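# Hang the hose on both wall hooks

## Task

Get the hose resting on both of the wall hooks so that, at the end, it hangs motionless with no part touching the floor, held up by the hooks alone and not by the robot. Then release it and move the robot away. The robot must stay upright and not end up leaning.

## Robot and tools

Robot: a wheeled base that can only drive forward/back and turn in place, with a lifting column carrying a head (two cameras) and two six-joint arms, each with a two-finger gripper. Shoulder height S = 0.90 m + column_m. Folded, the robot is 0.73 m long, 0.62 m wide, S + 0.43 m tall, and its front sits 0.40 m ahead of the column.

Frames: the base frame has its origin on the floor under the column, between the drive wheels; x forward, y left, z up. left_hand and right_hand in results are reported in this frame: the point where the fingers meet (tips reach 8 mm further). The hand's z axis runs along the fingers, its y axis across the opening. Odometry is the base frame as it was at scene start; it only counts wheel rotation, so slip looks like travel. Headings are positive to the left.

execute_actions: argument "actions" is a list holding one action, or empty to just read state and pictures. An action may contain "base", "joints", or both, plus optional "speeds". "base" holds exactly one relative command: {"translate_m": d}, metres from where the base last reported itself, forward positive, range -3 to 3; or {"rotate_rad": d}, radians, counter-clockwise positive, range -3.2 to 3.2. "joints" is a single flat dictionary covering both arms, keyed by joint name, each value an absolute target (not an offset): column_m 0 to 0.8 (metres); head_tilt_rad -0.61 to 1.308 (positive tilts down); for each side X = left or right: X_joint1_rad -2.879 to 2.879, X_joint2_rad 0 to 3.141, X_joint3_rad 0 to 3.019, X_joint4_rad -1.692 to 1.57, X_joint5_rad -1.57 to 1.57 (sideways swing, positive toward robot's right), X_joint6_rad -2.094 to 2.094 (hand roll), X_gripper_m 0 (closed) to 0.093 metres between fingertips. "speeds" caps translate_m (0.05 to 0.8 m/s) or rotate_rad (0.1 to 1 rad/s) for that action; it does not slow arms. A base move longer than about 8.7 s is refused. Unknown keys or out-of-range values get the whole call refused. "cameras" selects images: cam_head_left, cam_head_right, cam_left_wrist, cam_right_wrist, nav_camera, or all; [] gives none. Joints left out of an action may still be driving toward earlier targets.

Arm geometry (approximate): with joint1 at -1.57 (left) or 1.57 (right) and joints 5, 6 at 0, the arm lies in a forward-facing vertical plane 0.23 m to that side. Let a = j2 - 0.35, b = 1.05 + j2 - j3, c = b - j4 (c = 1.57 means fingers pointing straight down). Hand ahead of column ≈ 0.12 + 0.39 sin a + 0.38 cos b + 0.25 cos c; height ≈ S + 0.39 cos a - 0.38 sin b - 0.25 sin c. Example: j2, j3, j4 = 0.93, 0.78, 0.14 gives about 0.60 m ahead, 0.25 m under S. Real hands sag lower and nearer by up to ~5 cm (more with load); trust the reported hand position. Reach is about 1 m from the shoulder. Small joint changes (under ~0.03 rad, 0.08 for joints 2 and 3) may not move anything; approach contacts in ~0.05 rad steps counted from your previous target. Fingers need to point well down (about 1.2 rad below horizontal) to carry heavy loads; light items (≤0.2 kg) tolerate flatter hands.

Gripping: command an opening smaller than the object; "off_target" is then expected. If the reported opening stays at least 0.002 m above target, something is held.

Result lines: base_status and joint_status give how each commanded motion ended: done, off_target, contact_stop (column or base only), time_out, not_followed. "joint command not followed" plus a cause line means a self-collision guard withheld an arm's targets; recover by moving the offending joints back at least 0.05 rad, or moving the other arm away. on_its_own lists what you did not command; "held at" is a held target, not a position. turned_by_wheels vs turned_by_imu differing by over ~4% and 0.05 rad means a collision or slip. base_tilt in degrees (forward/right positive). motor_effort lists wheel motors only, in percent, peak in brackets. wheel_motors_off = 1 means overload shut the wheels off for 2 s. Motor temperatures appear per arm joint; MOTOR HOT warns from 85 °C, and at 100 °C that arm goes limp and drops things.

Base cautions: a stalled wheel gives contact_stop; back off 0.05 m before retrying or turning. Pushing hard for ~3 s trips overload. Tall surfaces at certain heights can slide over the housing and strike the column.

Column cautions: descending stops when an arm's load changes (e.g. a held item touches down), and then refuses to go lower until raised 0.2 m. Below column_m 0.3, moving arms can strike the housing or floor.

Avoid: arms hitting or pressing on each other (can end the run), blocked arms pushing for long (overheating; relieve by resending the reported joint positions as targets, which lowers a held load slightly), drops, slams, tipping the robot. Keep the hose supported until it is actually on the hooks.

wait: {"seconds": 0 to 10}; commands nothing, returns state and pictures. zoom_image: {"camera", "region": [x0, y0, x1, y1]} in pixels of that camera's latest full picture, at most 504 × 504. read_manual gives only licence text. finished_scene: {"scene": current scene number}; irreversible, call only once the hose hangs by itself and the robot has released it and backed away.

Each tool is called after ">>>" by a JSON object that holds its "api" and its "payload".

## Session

>>> {"api": "execute_actions", "payload": {"actions": []}}

Scene clock: 0.00 s.
Motor temperatures (°C, as the motors report them): left_arm=[22 25 22 24 26 26] | right_arm=[24 27 26 24 25 26]
base_odometry: x=+0.000 y=+0.000 heading=+0.000 (m, m, rad; odometry frame)
turned_by_wheels: +0.000 (rad since the last result)
turned_by_imu: +0.000 (rad since the last result)
base_tilt: forward=+0.2 right=+0.6 (deg)
base_status: not commanded
joint_positions: column_m=+0.556 head_tilt_rad=+0.874 left_joint1_rad=-1.570 left_joint2_rad=+0.890 left_joint3_rad=+0.419 left_joint4_rad=-0.909 left_joint5_rad=+0.021 left_joint6_rad=-0.004 left_gripper_m=+0.095 right_joint1_rad=+1.548 right_joint2_rad=+0.895 right_joint3_rad=+0.384 right_joint4_rad=-0.940 right_joint5_rad=+0.047 right_joint6_rad=-0.081 right_gripper_m=+0.095
joint_status: not commanded
wheel_motors_off: 0
motor_effort: left_wheel=+2 right_wheel=+4 (%)
left_hand: x=+0.1578 y=+0.2211 z=+1.2453 quat_wxyz=(+0.415, +0.007, -0.910, +0.009) (m; base frame)
right_hand: x=+0.1328 y=-0.2381 z=+1.2578 quat_wxyz=(+0.448, +0.037, -0.893, +0.009) (m; base frame)
pictures: cam_head_left, cam_head_right, cam_left_wrist, cam_right_wrist, nav_camera
Images, in order (width x height): cam_head_left 672x504, cam_head_right 672x504, cam_left_wrist 504x504, cam_right_wrist 504x504, nav_camera 672x504.

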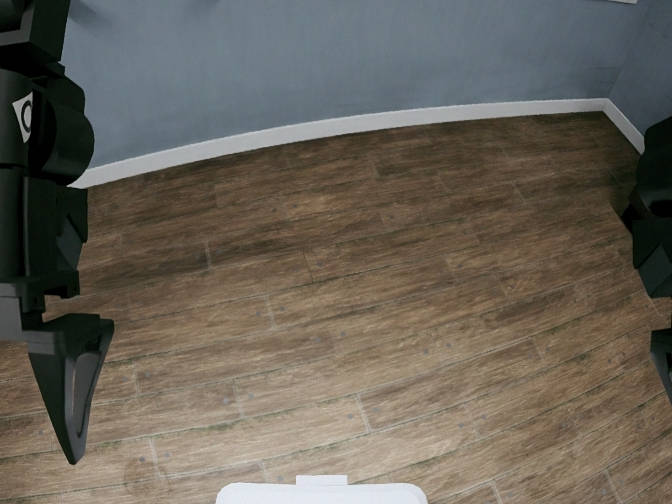

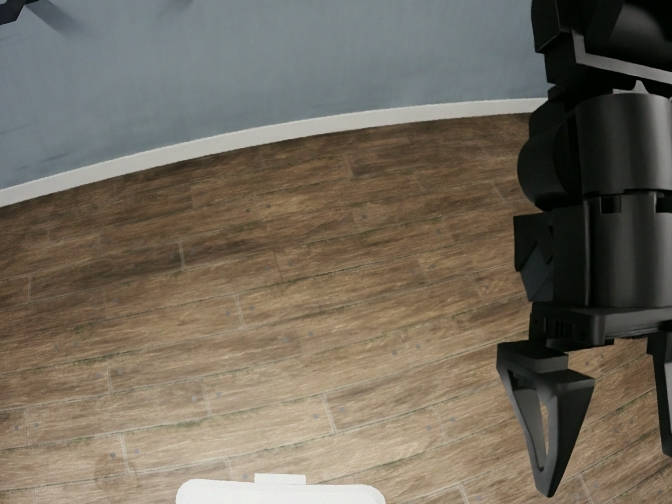

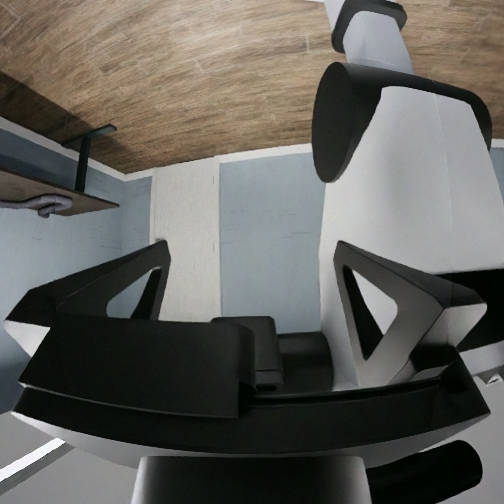

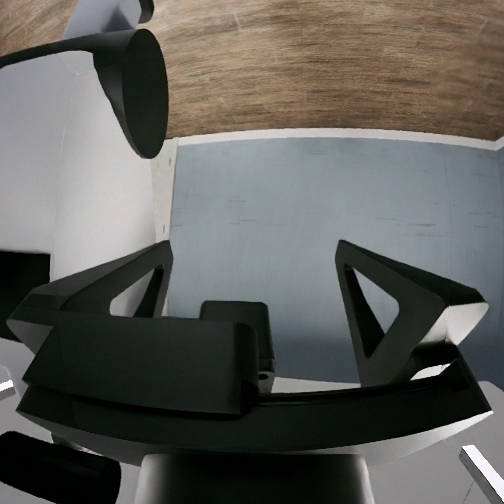

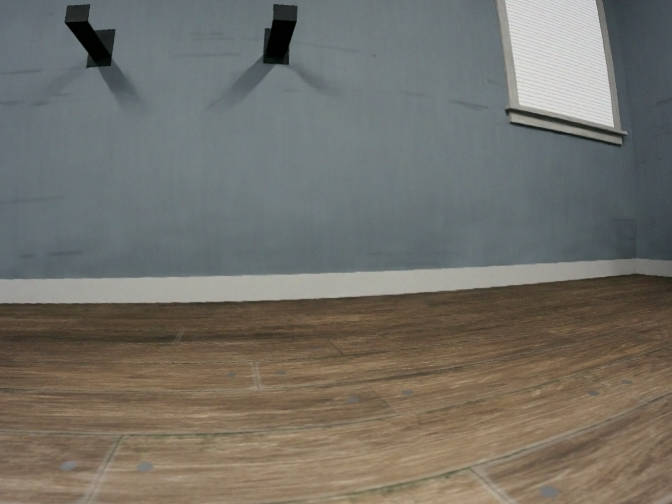

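Hooks ahead-left; table was seen by the left wrist cam (behind, on robot's left side probably).

>>> {"api": "execute_actions", "payload": {"actions": [{"base":{"rotate_rad":2.0},"joints":{"head_tilt_rad":0.5}}], "cameras": ["cam_head_left","nav_camera"]}}

Scene clock: 3.90 s.
Motor temperatures (°C, as the motors report them): left_arm=[22 25 22 24 26 26] | right_arm=[24 27 26 24 25 26]
base_odometry: x=+0.000 y=+0.000 heading=+1.999 (m, m, rad; odometry frame)
turned_by_wheels: +1.999 (rad since the last result)
turned_by_imu: +1.984 (rad since the last result)
base_tilt: forward=+0.3 right=+0.6 (deg)
base_status: done
joint_positions: column_m=+0.556 head_tilt_rad=+0.518 left_joint1_rad=-1.570 left_joint2_rad=+0.890 left_joint3_rad=+0.419 left_joint4_rad=-0.909 left_joint5_rad=+0.021 left_joint6_rad=-0.004 left_gripper_m=+0.095 right_joint1_rad=+1.548 right_joint2_rad=+0.895 right_joint3_rad=+0.384 right_joint4_rad=-0.940 right_joint5_rad=+0.047 right_joint6_rad=-0.081 right_gripper_m=+0.095
joint_status: all done
wheel_motors_off: 0
motor_effort: left_wheel=+0(37) right_wheel=+0(30) (%)
left_hand: x=+0.1578 y=+0.2211 z=+1.2453 quat_wxyz=(+0.415, +0.007, -0.910, +0.009) (m; base frame)
right_hand: x=+0.1328 y=-0.2381 z=+1.2578 quat_wxyz=(+0.448, +0.037, -0.893, +0.009) (m; base frame)
pictures: cam_head_left, nav_camera
Images, in order (width x height): cam_head_left 672x504, nav_camera 672x504.

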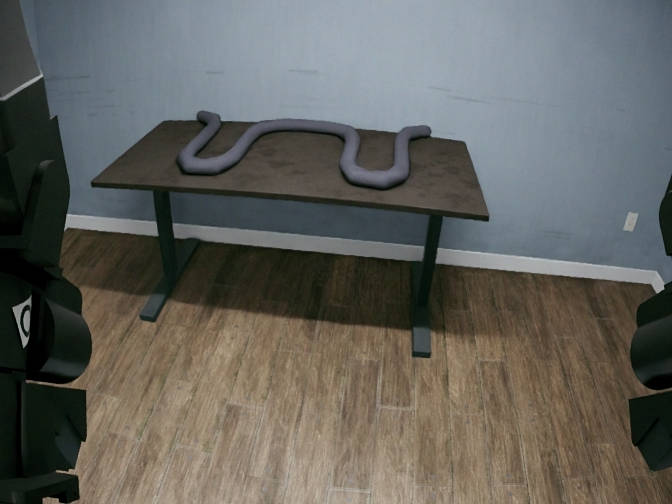

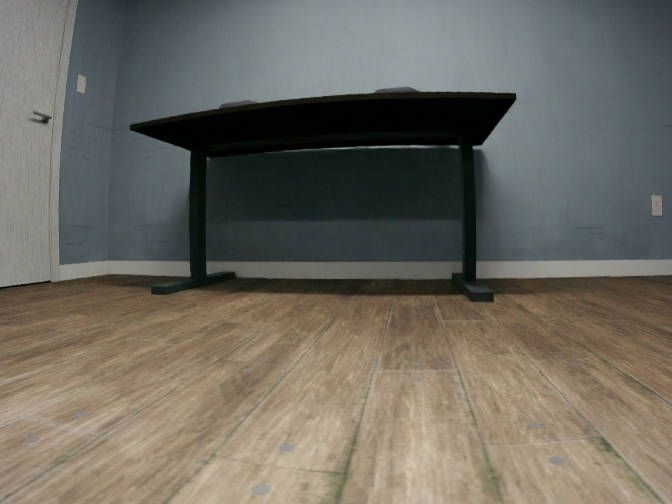

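>>> {"api": "execute_actions", "payload": {"actions": [{"base":{"rotate_rad":0.16}}], "cameras": []}}

>>> {"api": "execute_actions", "payload": {"actions": [{"base":{"translate_m":1.2},"joints":{"head_tilt_rad":0.8}}], "cameras": []}}

>>> {"api": "execute_actions", "payload": {"actions": [{"base":{"rotate_rad":-0.25}}], "cameras": ["cam_head_left","cam_head_right","nav_camera"]}}

Scene clock: 7.07 s.
Motor temperatures (°C, as the motors report them): left_arm=[22 25 22 24 26 26] | right_arm=[24 27 26 24 25 26]
base_odometry: x=+0.000 y=+0.000 heading=+2.159 (m, m, rad; odometry frame)
turned_by_wheels: +0.159 (rad since the last result)
turned_by_imu: +0.159 (rad since the last result)
base_tilt: forward=+0.3 right=+0.6 (deg)
base_status: done
joint_positions: column_m=+0.556 head_tilt_rad=+0.518 left_joint1_rad=-1.570 left_joint2_rad=+0.890 left_joint3_rad=+0.419 left_joint4_rad=-0.909 left_joint5_rad=+0.021 left_joint6_rad=-0.004 left_gripper_m=+0.095 right_joint1_rad=+1.548 right_joint2_rad=+0.895 right_joint3_rad=+0.384 right_joint4_rad=-0.940 right_joint5_rad=+0.047 right_joint6_rad=-0.081 right_gripper_m=+0.095
joint_status: not commanded
wheel_motors_off: 0
motor_effort: left_wheel=-1(26) right_wheel=+1(21) (%)
left_hand: x=+0.1576 y=+0.2211 z=+1.2454 quat_wxyz=(+0.415, +0.007, -0.910, +0.009) (m; base frame)
right_hand: x=+0.1328 y=-0.2381 z=+1.2578 quat_wxyz=(+0.448, +0.037, -0.893, +0.009) (m; base frame)
pictures: none
No camera images: the call's "cameras" was empty. Leave "cameras" out to get every camera's image.

Scene clock: 10.97 s.
Motor temperatures (°C, as the motors report them): left_arm=[22 25 22 24 26 26] | right_arm=[24 27 26 24 25 26]
base_odometry: x=-0.666 y=+0.998 heading=+2.159 (m, m, rad; odometry frame)
turned_by_wheels: +0.000 (rad since the last result)
turned_by_imu: -0.003 (rad since the last result)
base_tilt: forward=+0.3 right=+0.6 (deg)
base_status: done
joint_positions: column_m=+0.556 head_tilt_rad=+0.802 left_joint1_rad=-1.570 left_joint2_rad=+0.890 left_joint3_rad=+0.419 left_joint4_rad=-0.909 left_joint5_rad=+0.021 left_joint6_rad=-0.004 left_gripper_m=+0.095 right_joint1_rad=+1.548 right_joint2_rad=+0.895 right_joint3_rad=+0.384 right_joint4_rad=-0.940 right_joint5_rad=+0.047 right_joint6_rad=-0.081 right_gripper_m=+0.095
joint_status: all done
wheel_motors_off: 0
motor_effort: left_wheel=+1(40) right_wheel=-1(42) (%)
left_hand: x=+0.1578 y=+0.2211 z=+1.2453 quat_wxyz=(+0.415, +0.007, -0.910, +0.009) (m; base frame)
right_hand: x=+0.1328 y=-0.2381 z=+1.2578 quat_wxyz=(+0.448, +0.037, -0.893, +0.009) (m; base frame)
pictures: none
No camera images: the call's "cameras" was empty. Leave "cameras" out to get every camera's image.

Scene clock: 12.30 s.
Motor temperatures (°C, as the motors report them): left_arm=[22 25 22 24 26 26] | right_arm=[24 27 26 24 25 26]
base_odometry: x=-0.666 y=+0.999 heading=+1.910 (m, m, rad; odometry frame)
turned_by_wheels: -0.249 (rad since the last result)
turned_by_imu: -0.246 (rad since the last result)
base_tilt: forward=+0.2 right=+0.6 (deg)
base_status: done
joint_positions: column_m=+0.556 head_tilt_rad=+0.802 left_joint1_rad=-1.570 left_joint2_rad=+0.890 left_joint3_rad=+0.419 left_joint4_rad=-0.909 left_joint5_rad=+0.021 left_joint6_rad=-0.004 left_gripper_m=+0.095 right_joint1_rad=+1.548 right_joint2_rad=+0.895 right_joint3_rad=+0.384 right_joint4_rad=-0.940 right_joint5_rad=+0.047 right_joint6_rad=-0.081 right_gripper_m=+0.095
joint_status: not commanded
wheel_motors_off: 0
motor_effort: left_wheel=+0(29) right_wheel=-3(34) (%)
left_hand: x=+0.1578 y=+0.2211 z=+1.2453 quat_wxyz=(+0.415, +0.007, -0.910, +0.009) (m; base frame)
right_hand: x=+0.1328 y=-0.2381 z=+1.2578 quat_wxyz=(+0.448, +0.037, -0.893, +0.009) (m; base frame)
pictures: cam_head_left, cam_head_right, nav_camera
Images, in order (width x height): cam_head_left 672x504, cam_head_right 672x504, nav_camera 672x504.

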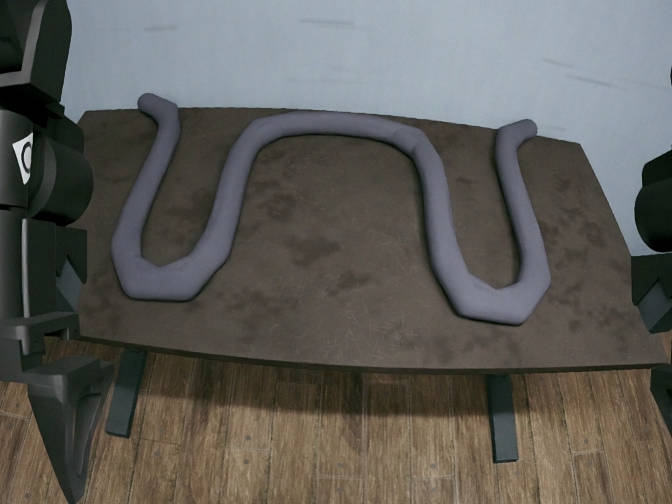

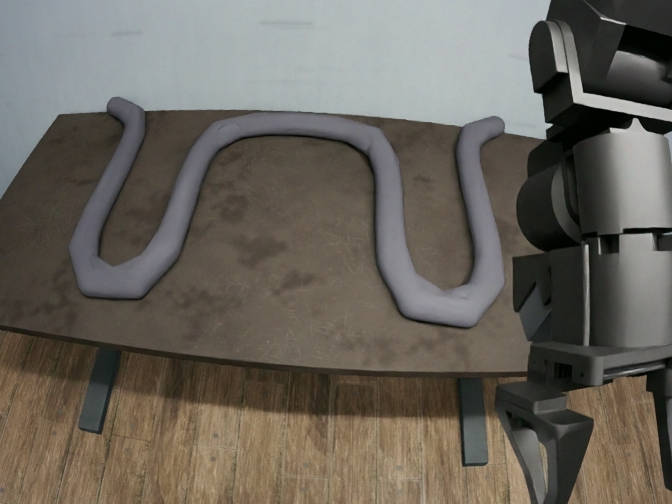

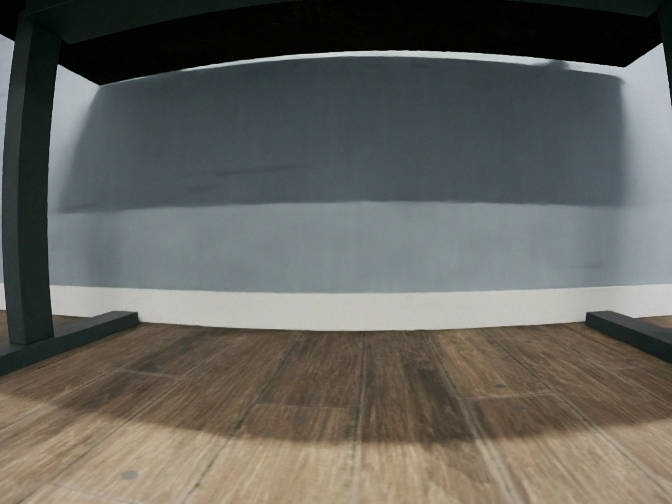

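>>> {"api": "execute_actions", "payload": {"actions": [{"base":{"translate_m":0.3},"joints":{"column_m":0.38,"head_tilt_rad":0.85,"left_joint1_rad":-1.57,"left_joint2_rad":1.45,"left_joint3_rad":1.255,"left_joint4_rad":-0.325,"left_joint5_rad":0,"left_joint6_rad":0,"right_joint1_rad":1.57,"right_joint2_rad":1.45,"right_joint3_rad":1.255,"right_joint4_rad":-0.325,"right_joint5_rad":0,"right_joint6_rad":0}}], "cameras": ["cam_head_left","cam_left_wrist","cam_right_wrist"]}}

Scene clock: 16.30 s.
Motor temperatures (°C, as the motors report them): left_arm=[22 25 22 24 26 26] | right_arm=[24 27 26 24 25 26]
base_odometry: x=-0.766 y=+1.282 heading=+1.909 (m, m, rad; odometry frame)
turned_by_wheels: -0.001 (rad since the last result)
turned_by_imu: -0.001 (rad since the last result)
base_tilt: forward=+0.3 right=+0.6 (deg)
base_status: done
joint_positions: column_m=+0.380 head_tilt_rad=+0.852 left_joint1_rad=-1.570 left_joint2_rad=+1.446 left_joint3_rad=+1.257 left_joint4_rad=-0.329 left_joint5_rad=+0.003 left_joint6_rad=-0.003 left_gripper_m=+0.095 right_joint1_rad=+1.557 right_joint2_rad=+1.443 right_joint3_rad=+1.263 right_joint4_rad=-0.323 right_joint5_rad=+0.002 right_joint6_rad=-0.013 right_gripper_m=+0.095
joint_status: all done
wheel_motors_off: 0
motor_effort: left_wheel=-1(41) right_wheel=+3(37) (%)
left_hand: x=+0.5936 y=+0.2248 z=+0.8501 quat_wxyz=(-0.003, +0.002, -1.000, +0.001) (m; base frame)
right_hand: x=+0.5998 y=-0.2344 z=+0.8523 quat_wxyz=(-0.010, +0.003, -1.000, +0.007) (m; base frame)
pictures: cam_head_left, cam_left_wrist, cam_right_wrist
Images, in order (width x height): cam_head_left 672x504, cam_left_wrist 504x504, cam_right_wrist 504x504.

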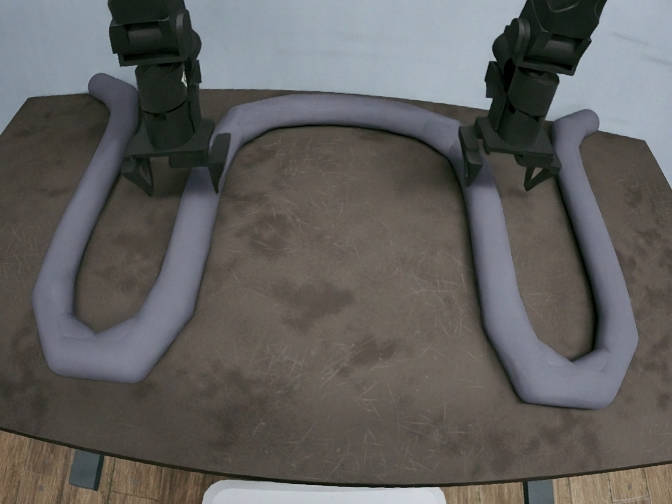

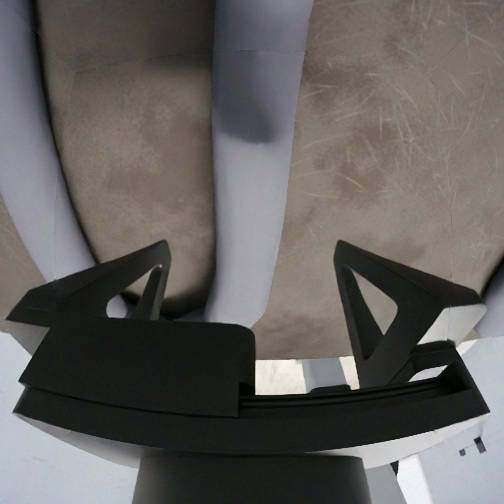

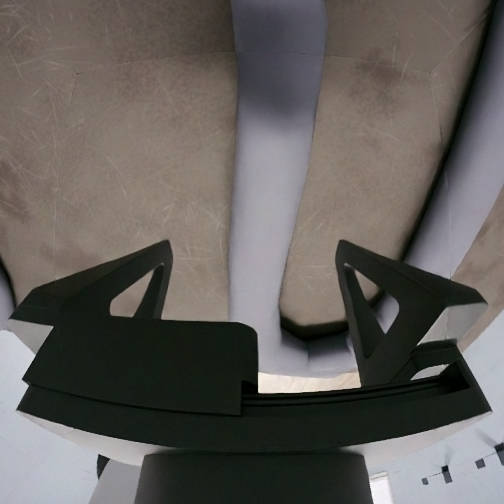

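>>> {"api": "execute_actions", "payload": {"actions": [{"base":{"translate_m":-0.13},"joints":{"column_m":0.34}}], "cameras": ["cam_left_wrist","cam_right_wrist"]}}

Scene clock: 18.77 s.
Motor temperatures (°C, as the motors report them): left_arm=[22 26 22 24 26 26] | right_arm=[24 28 26 24 25 26]
base_odometry: x=-0.722 y=+1.159 heading=+1.910 (m, m, rad; odometry frame)
turned_by_wheels: +0.001 (rad since the last result)
turned_by_imu: +0.002 (rad since the last result)
base_tilt: forward=+0.3 right=+0.6 (deg)
base_status: done
joint_positions: column_m=+0.340 head_tilt_rad=+0.852 left_joint1_rad=-1.570 left_joint2_rad=+1.447 left_joint3_rad=+1.250 left_joint4_rad=-0.329 left_joint5_rad=+0.003 left_joint6_rad=-0.003 left_gripper_m=+0.095 right_joint1_rad=+1.557 right_joint2_rad=+1.445 right_joint3_rad=+1.260 right_joint4_rad=-0.323 right_joint5_rad=+0.002 right_joint6_rad=-0.013 right_gripper_m=+0.095
joint_status: all done
wheel_motors_off: 0
motor_effort: left_wheel=+2(35) right_wheel=-4(28) (%)
left_hand: x=+0.5892 y=+0.2248 z=+0.8090 quat_wxyz=(+0.001, +0.002, -1.000, +0.001) (m; base frame)
right_hand: x=+0.5974 y=-0.2343 z=+0.8111 quat_wxyz=(-0.008, +0.003, -1.000, +0.007) (m; base frame)
pictures: cam_left_wrist, cam_right_wrist
Images, in order (width x height): cam_left_wrist 504x504, cam_right_wrist 504x504.

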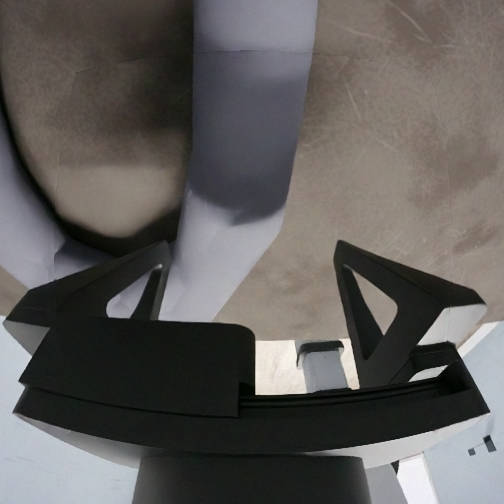

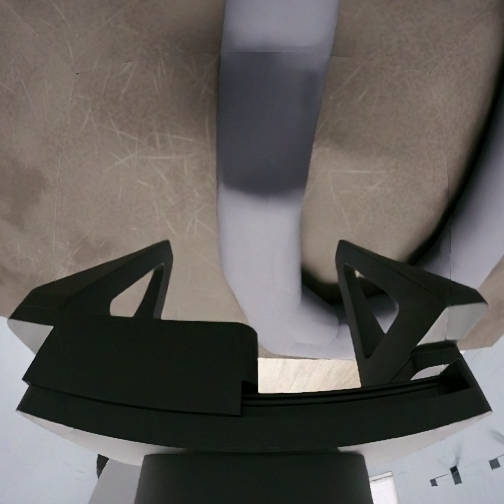

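>>> {"api": "execute_actions", "payload": {"actions": [{"joints":{"left_joint1_rad":-1.51}}], "cameras": []}}

>>> {"api": "execute_actions", "payload": {"actions": [{"joints":{"column_m":0.292}}], "cameras": ["cam_left_wrist","cam_right_wrist"]}}

>>> {"api": "execute_actions", "payload": {"actions": [{"joints":{"left_gripper_m":0.02,"right_gripper_m":0.02}}], "cameras": []}}

>>> {"api": "execute_actions", "payload": {"actions": [{"joints":{"column_m":0.8,"head_tilt_rad":0.7}}], "cameras": ["cam_head_left"]}}

Scene clock: 20.70 s.
Motor temperatures (°C, as the motors report them): left_arm=[22 26 22 24 26 26] | right_arm=[24 28 26 24 25 26]
base_odometry: x=-0.722 y=+1.159 heading=+1.910 (m, m, rad; odometry frame)
turned_by_wheels: +0.000 (rad since the last result)
turned_by_imu: +0.000 (rad since the last result)
base_tilt: forward=+0.3 right=+0.6 (deg)
base_status: not commanded
joint_positions: column_m=+0.340 head_tilt_rad=+0.852 left_joint1_rad=-1.503 left_joint2_rad=+1.447 left_joint3_rad=+1.250 left_joint4_rad=-0.329 left_joint5_rad=+0.002 left_joint6_rad=-0.003 left_gripper_m=+0.095 right_joint1_rad=+1.557 right_joint2_rad=+1.445 right_joint3_rad=+1.260 right_joint4_rad=-0.323 right_joint5_rad=+0.002 right_joint6_rad=-0.013 right_gripper_m=+0.095
joint_status: all done
wheel_motors_off: 0
motor_effort: left_wheel=+2(2) right_wheel=-1(3) (%)
left_hand: x=+0.5885 y=+0.2671 z=+0.8103 quat_wxyz=(+0.001, +0.019, -0.999, -0.029) (m; base frame)
right_hand: x=+0.5974 y=-0.2343 z=+0.8111 quat_wxyz=(-0.008, +0.003, -1.000, +0.007) (m; base frame)
pictures: none
No camera images: the call's "cameras" was empty. Leave "cameras" out to get every camera's image.

Scene clock: 21.90 s.
Motor temperatures (°C, as the motors report them): left_arm=[22 26 22 24 26 26] | right_arm=[24 28 26 24 25 26]
base_odometry: x=-0.722 y=+1.159 heading=+1.910 (m, m, rad; odometry frame)
turned_by_wheels: +0.000 (rad since the last result)
turned_by_imu: +0.000 (rad since the last result)
base_tilt: forward=+0.3 right=+0.6 (deg)
base_status: not commanded
joint_positions: column_m=+0.292 head_tilt_rad=+0.852 left_joint1_rad=-1.525 left_joint2_rad=+1.432 left_joint3_rad=+1.246 left_joint4_rad=-0.331 left_joint5_rad=+0.007 left_joint6_rad=+0.000 left_gripper_m=+0.095 right_joint1_rad=+1.557 right_joint2_rad=+1.445 right_joint3_rad=+1.260 right_joint4_rad=-0.323 right_joint5_rad=+0.002 right_joint6_rad=-0.013 right_gripper_m=+0.095
joint_status: all done
wheel_motors_off: 0
motor_effort: left_wheel=+4(4) right_wheel=-3(5) (%)
left_hand: x=+0.5921 y=+0.2522 z=+0.7679 quat_wxyz=(-0.003, +0.011, -1.000, -0.016) (m; base frame)
right_hand: x=+0.5974 y=-0.2343 z=+0.7630 quat_wxyz=(-0.008, +0.003, -1.000, +0.007) (m; base frame)
pictures: cam_left_wrist, cam_right_wrist
Images, in order (width x height): cam_left_wrist 504x504, cam_right_wrist 504x504.

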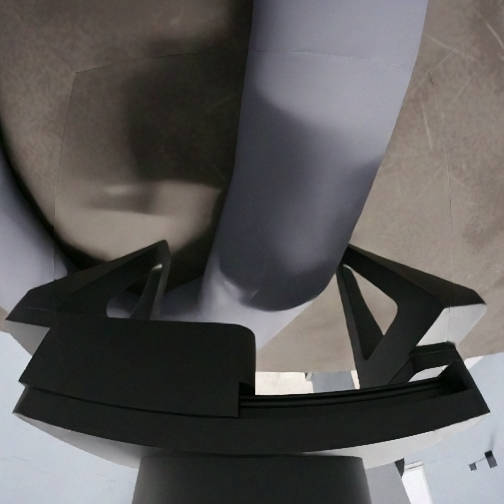

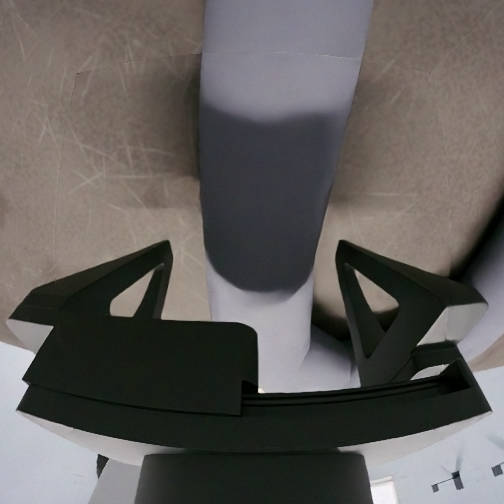

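Scene clock: 22.57 s.
Motor temperatures (°C, as the motors report them): left_arm=[22 26 22 24 26 26] | right_arm=[24 28 26 24 25 26]
base_odometry: x=-0.722 y=+1.159 heading=+1.910 (m, m, rad; odometry frame)
turned_by_wheels: +0.000 (rad since the last result)
turned_by_imu: +0.000 (rad since the last result)
base_tilt: forward=+0.2 right=+0.6 (deg)
base_status: not commanded
joint_positions: column_m=+0.292 head_tilt_rad=+0.852 left_joint1_rad=-1.524 left_joint2_rad=+1.432 left_joint3_rad=+1.251 left_joint4_rad=-0.330 left_joint5_rad=+0.006 left_joint6_rad=+0.010 left_gripper_m=+0.062 right_joint1_rad=+1.557 right_joint2_rad=+1.445 right_joint3_rad=+1.260 right_joint4_rad=-0.323 right_joint5_rad=+0.003 right_joint6_rad=-0.013 right_gripper_m=+0.059
joint_status: left_gripper_m off_target (ended at +0.062, target +0.020); right_gripper_m off_target (ended at +0.059, target +0.020)
wheel_motors_off: 0
motor_effort: left_wheel=+3(4) right_wheel=-3(2) (%)
left_hand: x=+0.5953 y=+0.2528 z=+0.7686 quat_wxyz=(-0.006, +0.007, -1.000, -0.017) (m; base frame)
right_hand: x=+0.5974 y=-0.2345 z=+0.7631 quat_wxyz=(-0.008, +0.003, -1.000, +0.007) (m; base frame)
pictures: none
No camera images: the call's "cameras" was empty. Leave "cameras" out to get every camera's image.

Scene clock: 29.77 s.
Motor temperatures (°C, as the motors report them): left_arm=[22 26 23 24 26 26] | right_arm=[24 29 26 24 25 26]
base_odometry: x=-0.722 y=+1.159 heading=+1.910 (m, m, rad; odometry frame)
turned_by_wheels: +0.000 (rad since the last result)
turned_by_imu: +0.001 (rad since the last result)
base_tilt: forward=+0.3 right=+0.6 (deg)
base_status: not commanded
joint_positions: column_m=+0.800 head_tilt_rad=+0.716 left_joint1_rad=-1.520 left_joint2_rad=+1.456 left_joint3_rad=+1.251 left_joint4_rad=-0.330 left_joint5_rad=+0.006 left_joint6_rad=+0.010 left_gripper_m=+0.061 right_joint1_rad=+1.557 right_joint2_rad=+1.467 right_joint3_rad=+1.260 right_joint4_rad=-0.323 right_joint5_rad=+0.000 right_joint6_rad=-0.013 right_gripper_m=+0.059
joint_status: all done
wheel_motors_off: 0
motor_effort: left_wheel=+3(4) right_wheel=-5(4) (%)
left_hand: x=+0.5848 y=+0.2554 z=+1.2653 quat_wxyz=(+0.006, +0.008, -1.000, -0.019) (m; base frame)
right_hand: x=+0.5881 y=-0.2341 z=+1.2609 quat_wxyz=(+0.003, +0.003, -1.000, +0.006) (m; base frame)
pictures: cam_head_left
Images, in order (width x height): cam_head_left 672x504.

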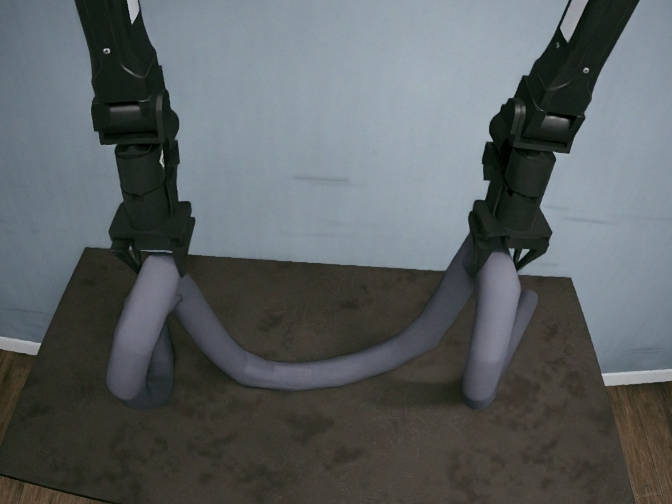

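>>> {"api": "execute_actions", "payload": {"actions": [{"base":{"translate_m":-0.5},"joints":{"left_joint1_rad":-1.36,"right_joint1_rad":1.36,"left_joint6_rad":1.5,"right_joint6_rad":-1.5,"head_tilt_rad":0.5}}], "cameras": ["cam_head_left"]}}

>>> {"api": "execute_actions", "payload": {"actions": [{"base":{"rotate_rad":-1.57},"speeds":{"rotate_rad":0.6}}], "cameras": ["cam_head_left","cam_head_right","nav_camera"]}}

Scene clock: 33.50 s.
Motor temperatures (°C, as the motors report them): left_arm=[22 26 23 24 26 26] | right_arm=[24 29 26 24 25 26]
base_odometry: x=-0.556 y=+0.687 heading=+1.910 (m, m, rad; odometry frame)
turned_by_wheels: -0.001 (rad since the last result)
turned_by_imu: +0.001 (rad since the last result)
base_tilt: forward=+0.3 right=+0.6 (deg)
base_status: done
joint_positions: column_m=+0.800 head_tilt_rad=+0.518 left_joint1_rad=-1.372 left_joint2_rad=+1.463 left_joint3_rad=+1.243 left_joint4_rad=-0.328 left_joint5_rad=+0.011 left_joint6_rad=+1.486 left_gripper_m=+0.060 right_joint1_rad=+1.358 right_joint2_rad=+1.472 right_joint3_rad=+1.252 right_joint4_rad=-0.323 right_joint5_rad=-0.007 right_joint6_rad=-1.486 right_gripper_m=+0.059
joint_status: all done
wheel_motors_off: 0
motor_effort: left_wheel=-2(40) right_wheel=+1(44) (%)
left_hand: x=+0.5713 y=+0.3477 z=+1.2707 quat_wxyz=(+0.063, -0.636, -0.767, -0.051) (m; base frame)
right_hand: x=+0.5733 y=-0.3584 z=+1.2695 quat_wxyz=(+0.067, +0.633, -0.769, +0.058) (m; base frame)
pictures: cam_head_left
Images, in order (width x height): cam_head_left 672x504.

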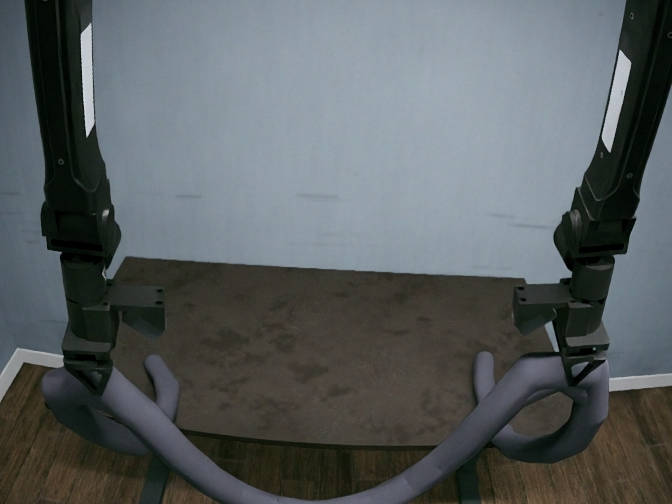

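Scene clock: 38.70 s.
Motor temperatures (°C, as the motors report them): left_arm=[22 27 23 24 26 26] | right_arm=[24 29 26 24 25 26]
base_odometry: x=-0.556 y=+0.687 heading=+0.340 (m, m, rad; odometry frame)
turned_by_wheels: -1.570 (rad since the last result)
turned_by_imu: -1.556 (rad since the last result)
base_tilt: forward=+0.3 right=+0.5 (deg)
base_status: done
joint_positions: column_m=+0.800 head_tilt_rad=+0.518 left_joint1_rad=-1.372 left_joint2_rad=+1.471 left_joint3_rad=+1.243 left_joint4_rad=-0.328 left_joint5_rad=+0.010 left_joint6_rad=+1.489 left_gripper_m=+0.059 right_joint1_rad=+1.365 right_joint2_rad=+1.478 right_joint3_rad=+1.252 right_joint4_rad=-0.323 right_joint5_rad=-0.003 right_joint6_rad=-1.487 right_gripper_m=+0.059
joint_status: not commanded
wheel_motors_off: 0
motor_effort: left_wheel=+2(44) right_wheel=-3(38) (%)
left_hand: x=+0.5681 y=+0.3478 z=+1.2675 quat_wxyz=(+0.066, -0.637, -0.767, -0.048) (m; base frame)
right_hand: x=+0.5711 y=-0.3552 z=+1.2663 quat_wxyz=(+0.068, +0.634, -0.768, +0.055) (m; base frame)
pictures: cam_head_left, cam_head_right, nav_camera
Images, in order (width x height): cam_head_left 672x504, cam_head_right 672x504, nav_camera 672x504.

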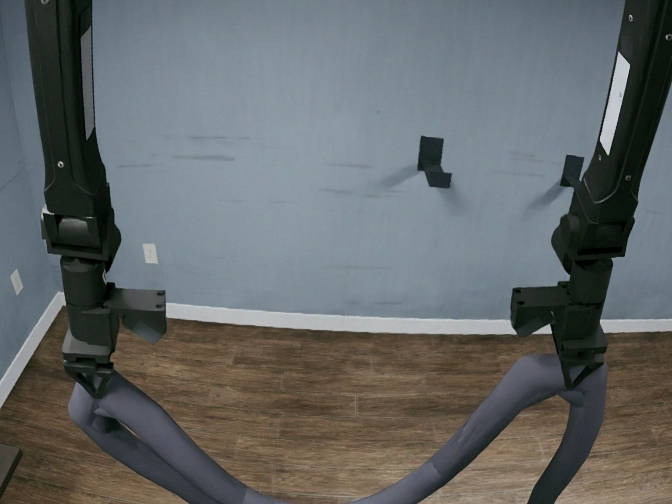

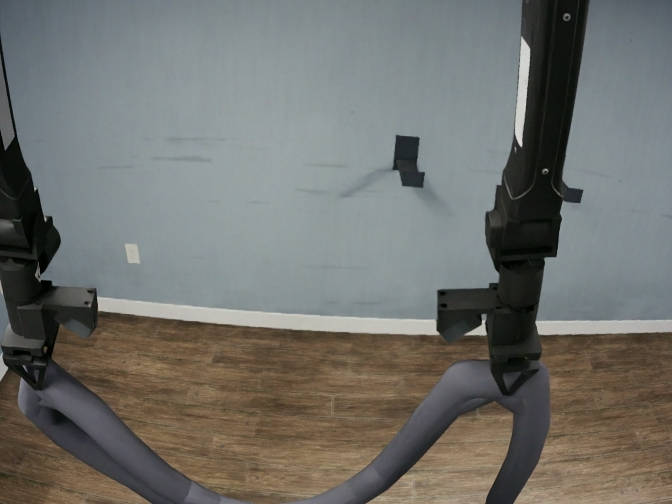

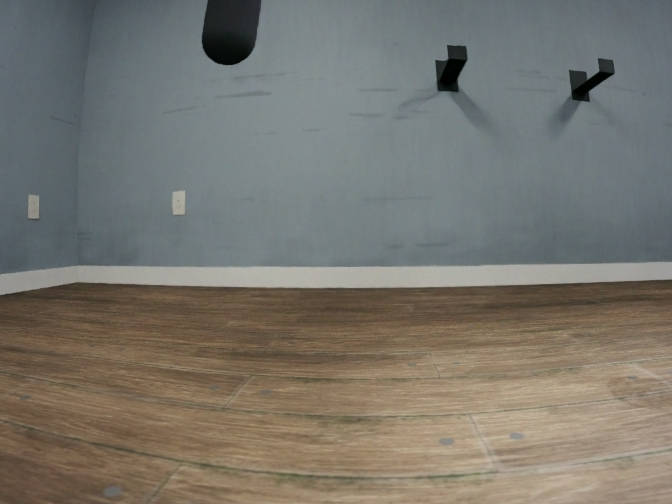

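>>> {"api": "execute_actions", "payload": {"actions": [{"base":{"rotate_rad":-0.71},"speeds":{"rotate_rad":0.6}}], "cameras": []}}

>>> {"api": "execute_actions", "payload": {"actions": [{"base":{"translate_m":1.32},"speeds":{"translate_m":0.5}}], "cameras": []}}

>>> {"api": "execute_actions", "payload": {"actions": [{"base":{"rotate_rad":0.71},"joints":{"head_tilt_rad":0.6},"speeds":{"rotate_rad":0.6}}], "cameras": ["cam_head_left","nav_camera"]}}

Scene clock: 42.67 s.
Motor temperatures (°C, as the motors report them): left_arm=[22 27 23 24 26 26] | right_arm=[24 29 26 24 25 26]
base_odometry: x=-0.556 y=+0.687 heading=-0.370 (m, m, rad; odometry frame)
turned_by_wheels: -0.710 (rad since the last result)
turned_by_imu: -0.705 (rad since the last result)
base_tilt: forward=+0.3 right=+0.6 (deg)
base_status: done
joint_positions: column_m=+0.800 head_tilt_rad=+0.518 left_joint1_rad=-1.378 left_joint2_rad=+1.471 left_joint3_rad=+1.243 left_joint4_rad=-0.328 left_joint5_rad=+0.008 left_joint6_rad=+1.489 left_gripper_m=+0.059 right_joint1_rad=+1.371 right_joint2_rad=+1.479 right_joint3_rad=+1.252 right_joint4_rad=-0.325 right_joint5_rad=-0.007 right_joint6_rad=-1.487 right_gripper_m=+0.059
joint_status: not commanded
wheel_motors_off: 0
motor_effort: left_wheel=+1(31) right_wheel=-4(27) (%)
left_hand: x=+0.5681 y=+0.3446 z=+1.2666 quat_wxyz=(+0.065, -0.638, -0.766, -0.047) (m; base frame)
right_hand: x=+0.5709 y=-0.3505 z=+1.2651 quat_wxyz=(+0.066, +0.636, -0.767, +0.051) (m; base frame)
pictures: none
No camera images: the call's "cameras" was empty. Leave "cameras" out to get every camera's image.

Scene clock: 47.07 s.
Motor temperatures (°C, as the motors report them): left_arm=[22 27 23 24 26 26] | right_arm=[24 29 26 24 25 26]
base_odometry: x=+0.675 y=+0.210 heading=-0.370 (m, m, rad; odometry frame)
turned_by_wheels: +0.000 (rad since the last result)
turned_by_imu: -0.003 (rad since the last result)
base_tilt: forward=+0.2 right=+0.5 (deg)
base_status: done
joint_positions: column_m=+0.800 head_tilt_rad=+0.518 left_joint1_rad=-1.377 left_joint2_rad=+1.472 left_joint3_rad=+1.245 left_joint4_rad=-0.328 left_joint5_rad=+0.008 left_joint6_rad=+1.489 left_gripper_m=+0.059 right_joint1_rad=+1.371 right_joint2_rad=+1.480 right_joint3_rad=+1.252 right_joint4_rad=-0.324 right_joint5_rad=-0.007 right_joint6_rad=-1.487 right_gripper_m=+0.059
joint_status: not commanded
wheel_motors_off: 0
motor_effort: left_wheel=+0(47) right_wheel=-2(36) (%)
left_hand: x=+0.5689 y=+0.3449 z=+1.2665 quat_wxyz=(+0.065, -0.638, -0.766, -0.047) (m; base frame)
right_hand: x=+0.5706 y=-0.3506 z=+1.2646 quat_wxyz=(+0.066, +0.636, -0.767, +0.051) (m; base frame)
pictures: none
No camera images: the call's "cameras" was empty. Leave "cameras" out to get every camera's image.

Scene clock: 49.30 s.
Motor temperatures (°C, as the motors report them): left_arm=[22 27 23 24 26 26] | right_arm=[24 29 26 24 25 26]
base_odometry: x=+0.675 y=+0.210 heading=+0.340 (m, m, rad; odometry frame)
turned_by_wheels: +0.710 (rad since the last result)
turned_by_imu: +0.703 (rad since the last result)
base_tilt: forward=+0.3 right=+0.6 (deg)
base_status: done
joint_positions: column_m=+0.800 head_tilt_rad=+0.603 left_joint1_rad=-1.365 left_joint2_rad=+1.472 left_joint3_rad=+1.245 left_joint4_rad=-0.328 left_joint5_rad=+0.005 left_joint6_rad=+1.489 left_gripper_m=+0.059 right_joint1_rad=+1.371 right_joint2_rad=+1.480 right_joint3_rad=+1.252 right_joint4_rad=-0.324 right_joint5_rad=-0.006 right_joint6_rad=-1.487 right_gripper_m=+0.059
joint_status: all done
wheel_motors_off: 0
motor_effort: left_wheel=-2(43) right_wheel=-2(29) (%)
left_hand: x=+0.5681 y=+0.3530 z=+1.2679 quat_wxyz=(+0.070, -0.635, -0.767, -0.052) (m; base frame)
right_hand: x=+0.5706 y=-0.3507 z=+1.2646 quat_wxyz=(+0.066, +0.636, -0.767, +0.051) (m; base frame)
pictures: cam_head_left, nav_camera
Images, in order (width x height): cam_head_left 672x504, nav_camera 672x504.

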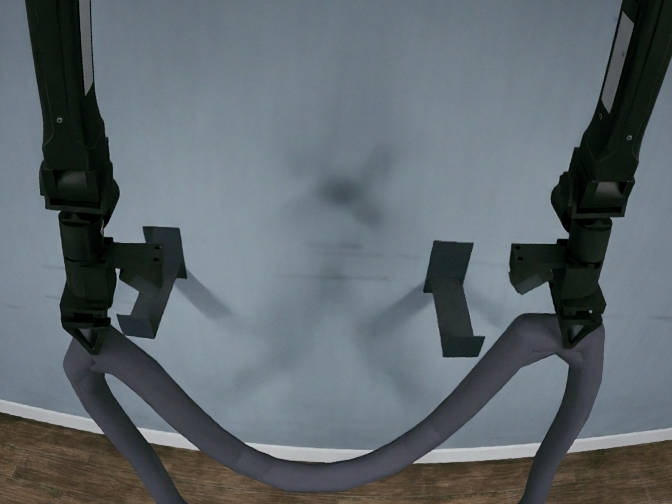

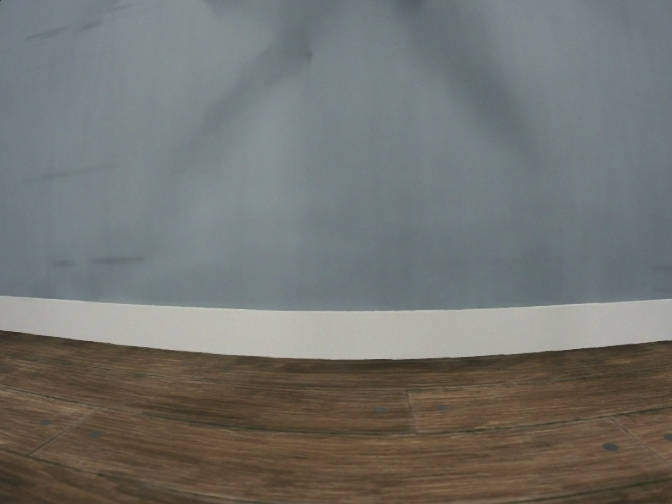

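>>> {"api": "execute_actions", "payload": {"actions": [{"base":{"translate_m":0.41},"joints":{"left_joint1_rad":-1.28,"head_tilt_rad":0.75},"speeds":{"translate_m":0.25}}], "cameras": ["cam_head_left","cam_left_wrist","cam_right_wrist"]}}

Scene clock: 53.03 s.
Motor temperatures (°C, as the motors report them): left_arm=[22 27 23 24 26 26] | right_arm=[24 30 26 24 25 26]
base_odometry: x=+1.062 y=+0.347 heading=+0.340 (m, m, rad; odometry frame)
turned_by_wheels: +0.000 (rad since the last result)
turned_by_imu: -0.001 (rad since the last result)
base_tilt: forward=+0.3 right=+0.6 (deg)
base_status: done
joint_positions: column_m=+0.800 head_tilt_rad=+0.753 left_joint1_rad=-1.289 left_joint2_rad=+1.480 left_joint3_rad=+1.237 left_joint4_rad=-0.330 left_joint5_rad=+0.007 left_joint6_rad=+1.489 left_gripper_m=+0.059 right_joint1_rad=+1.371 right_joint2_rad=+1.504 right_joint3_rad=+1.201 right_joint4_rad=-0.328 right_joint5_rad=-0.008 right_joint6_rad=-1.486 right_gripper_m=+0.059
joint_status: all done
wheel_motors_off: 0
motor_effort: left_wheel=+1(43) right_wheel=-2(42) (%)
left_hand: x=+0.5539 y=+0.3995 z=+1.2737 quat_wxyz=(+0.097, -0.617, -0.778, -0.069) (m; base frame)
right_hand: x=+0.5273 y=-0.3485 z=+1.2500 quat_wxyz=(+0.093, +0.632, -0.769, +0.022) (m; base frame)
pictures: cam_head_left, cam_left_wrist, cam_right_wrist
Images, in order (width x height): cam_head_left 672x504, cam_left_wrist 504x504, cam_right_wrist 504x504.

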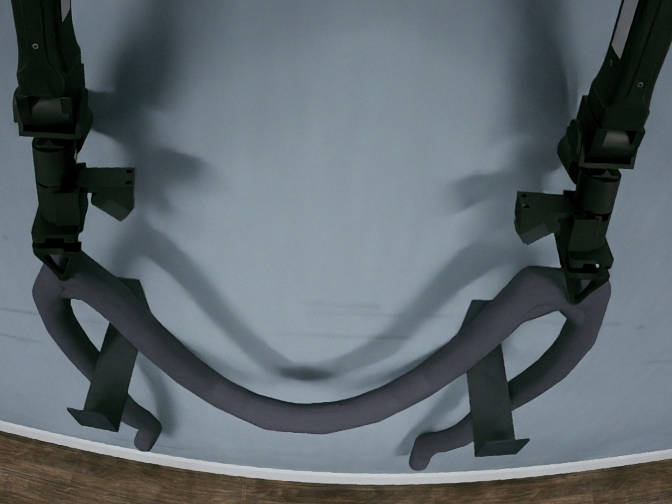

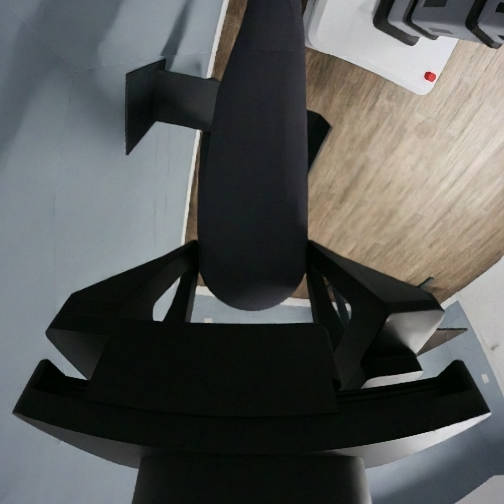

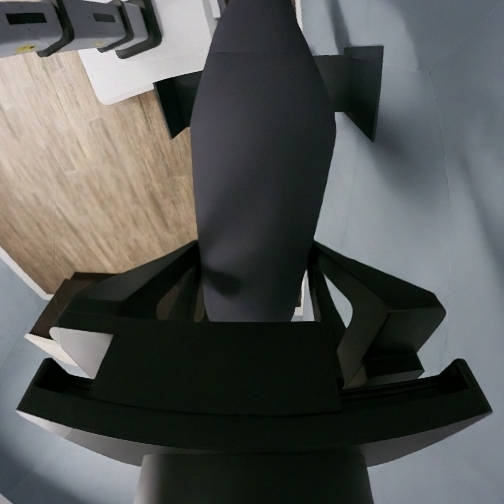

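>>> {"api": "execute_actions", "payload": {"actions": [{"joints":{"column_m":0.52}}], "cameras": ["cam_head_left","cam_left_wrist","cam_right_wrist"]}}

Scene clock: 57.60 s.
Motor temperatures (°C, as the motors report them): left_arm=[22 27 23 24 26 26] | right_arm=[24 30 26 24 25 26]
base_odometry: x=+1.062 y=+0.347 heading=+0.340 (m, m, rad; odometry frame)
turned_by_wheels: +0.000 (rad since the last result)
turned_by_imu: +0.000 (rad since the last result)
base_tilt: forward=+0.3 right=+0.6 (deg)
base_status: not commanded
joint_positions: column_m=+0.520 head_tilt_rad=+0.753 left_joint1_rad=-1.279 left_joint2_rad=+1.417 left_joint3_rad=+1.234 left_joint4_rad=-0.352 left_joint5_rad=-0.003 left_joint6_rad=+1.493 left_gripper_m=+0.059 right_joint1_rad=+1.364 right_joint2_rad=+1.441 right_joint3_rad=+1.169 right_joint4_rad=-0.356 right_joint5_rad=-0.005 right_joint6_rad=-1.489 right_gripper_m=+0.059
joint_status: all done
wheel_motors_off: 0
motor_effort: left_wheel=+6(5) right_wheel=+10(12) (%)
left_hand: x=+0.5732 y=+0.4027 z=+1.0233 quat_wxyz=(+0.090, -0.618, -0.776, -0.089) (m; base frame)
right_hand: x=+0.5286 y=-0.3491 z=+0.9952 quat_wxyz=(+0.095, +0.632, -0.769, +0.026) (m; base frame)
pictures: cam_head_left, cam_left_wrist, cam_right_wrist
Images, in order (width x height): cam_head_left 672x504, cam_left_wrist 504x504, cam_right_wrist 504x504.

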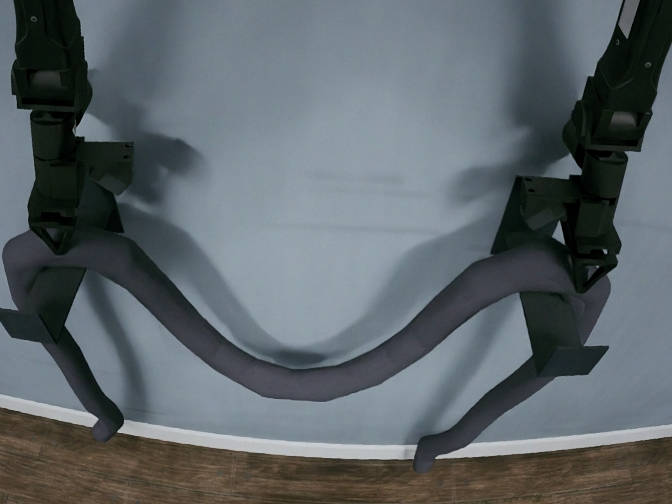

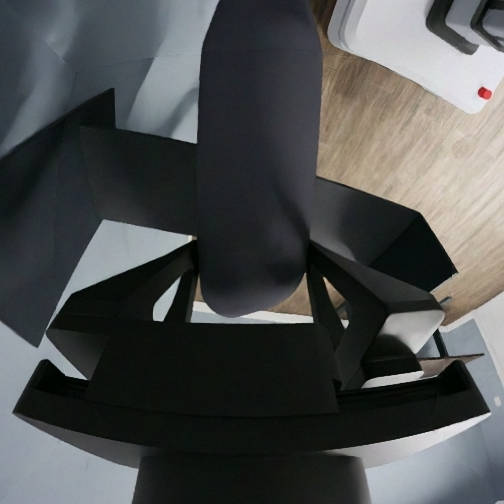

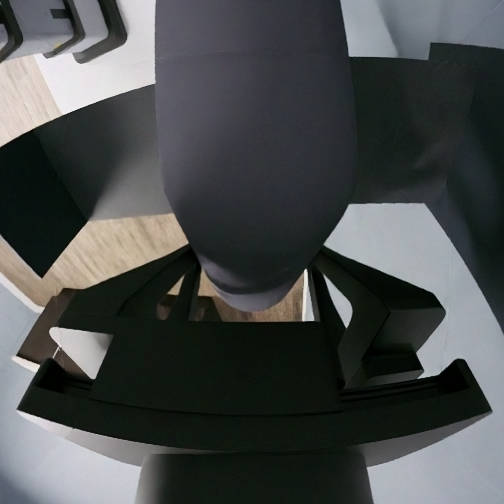

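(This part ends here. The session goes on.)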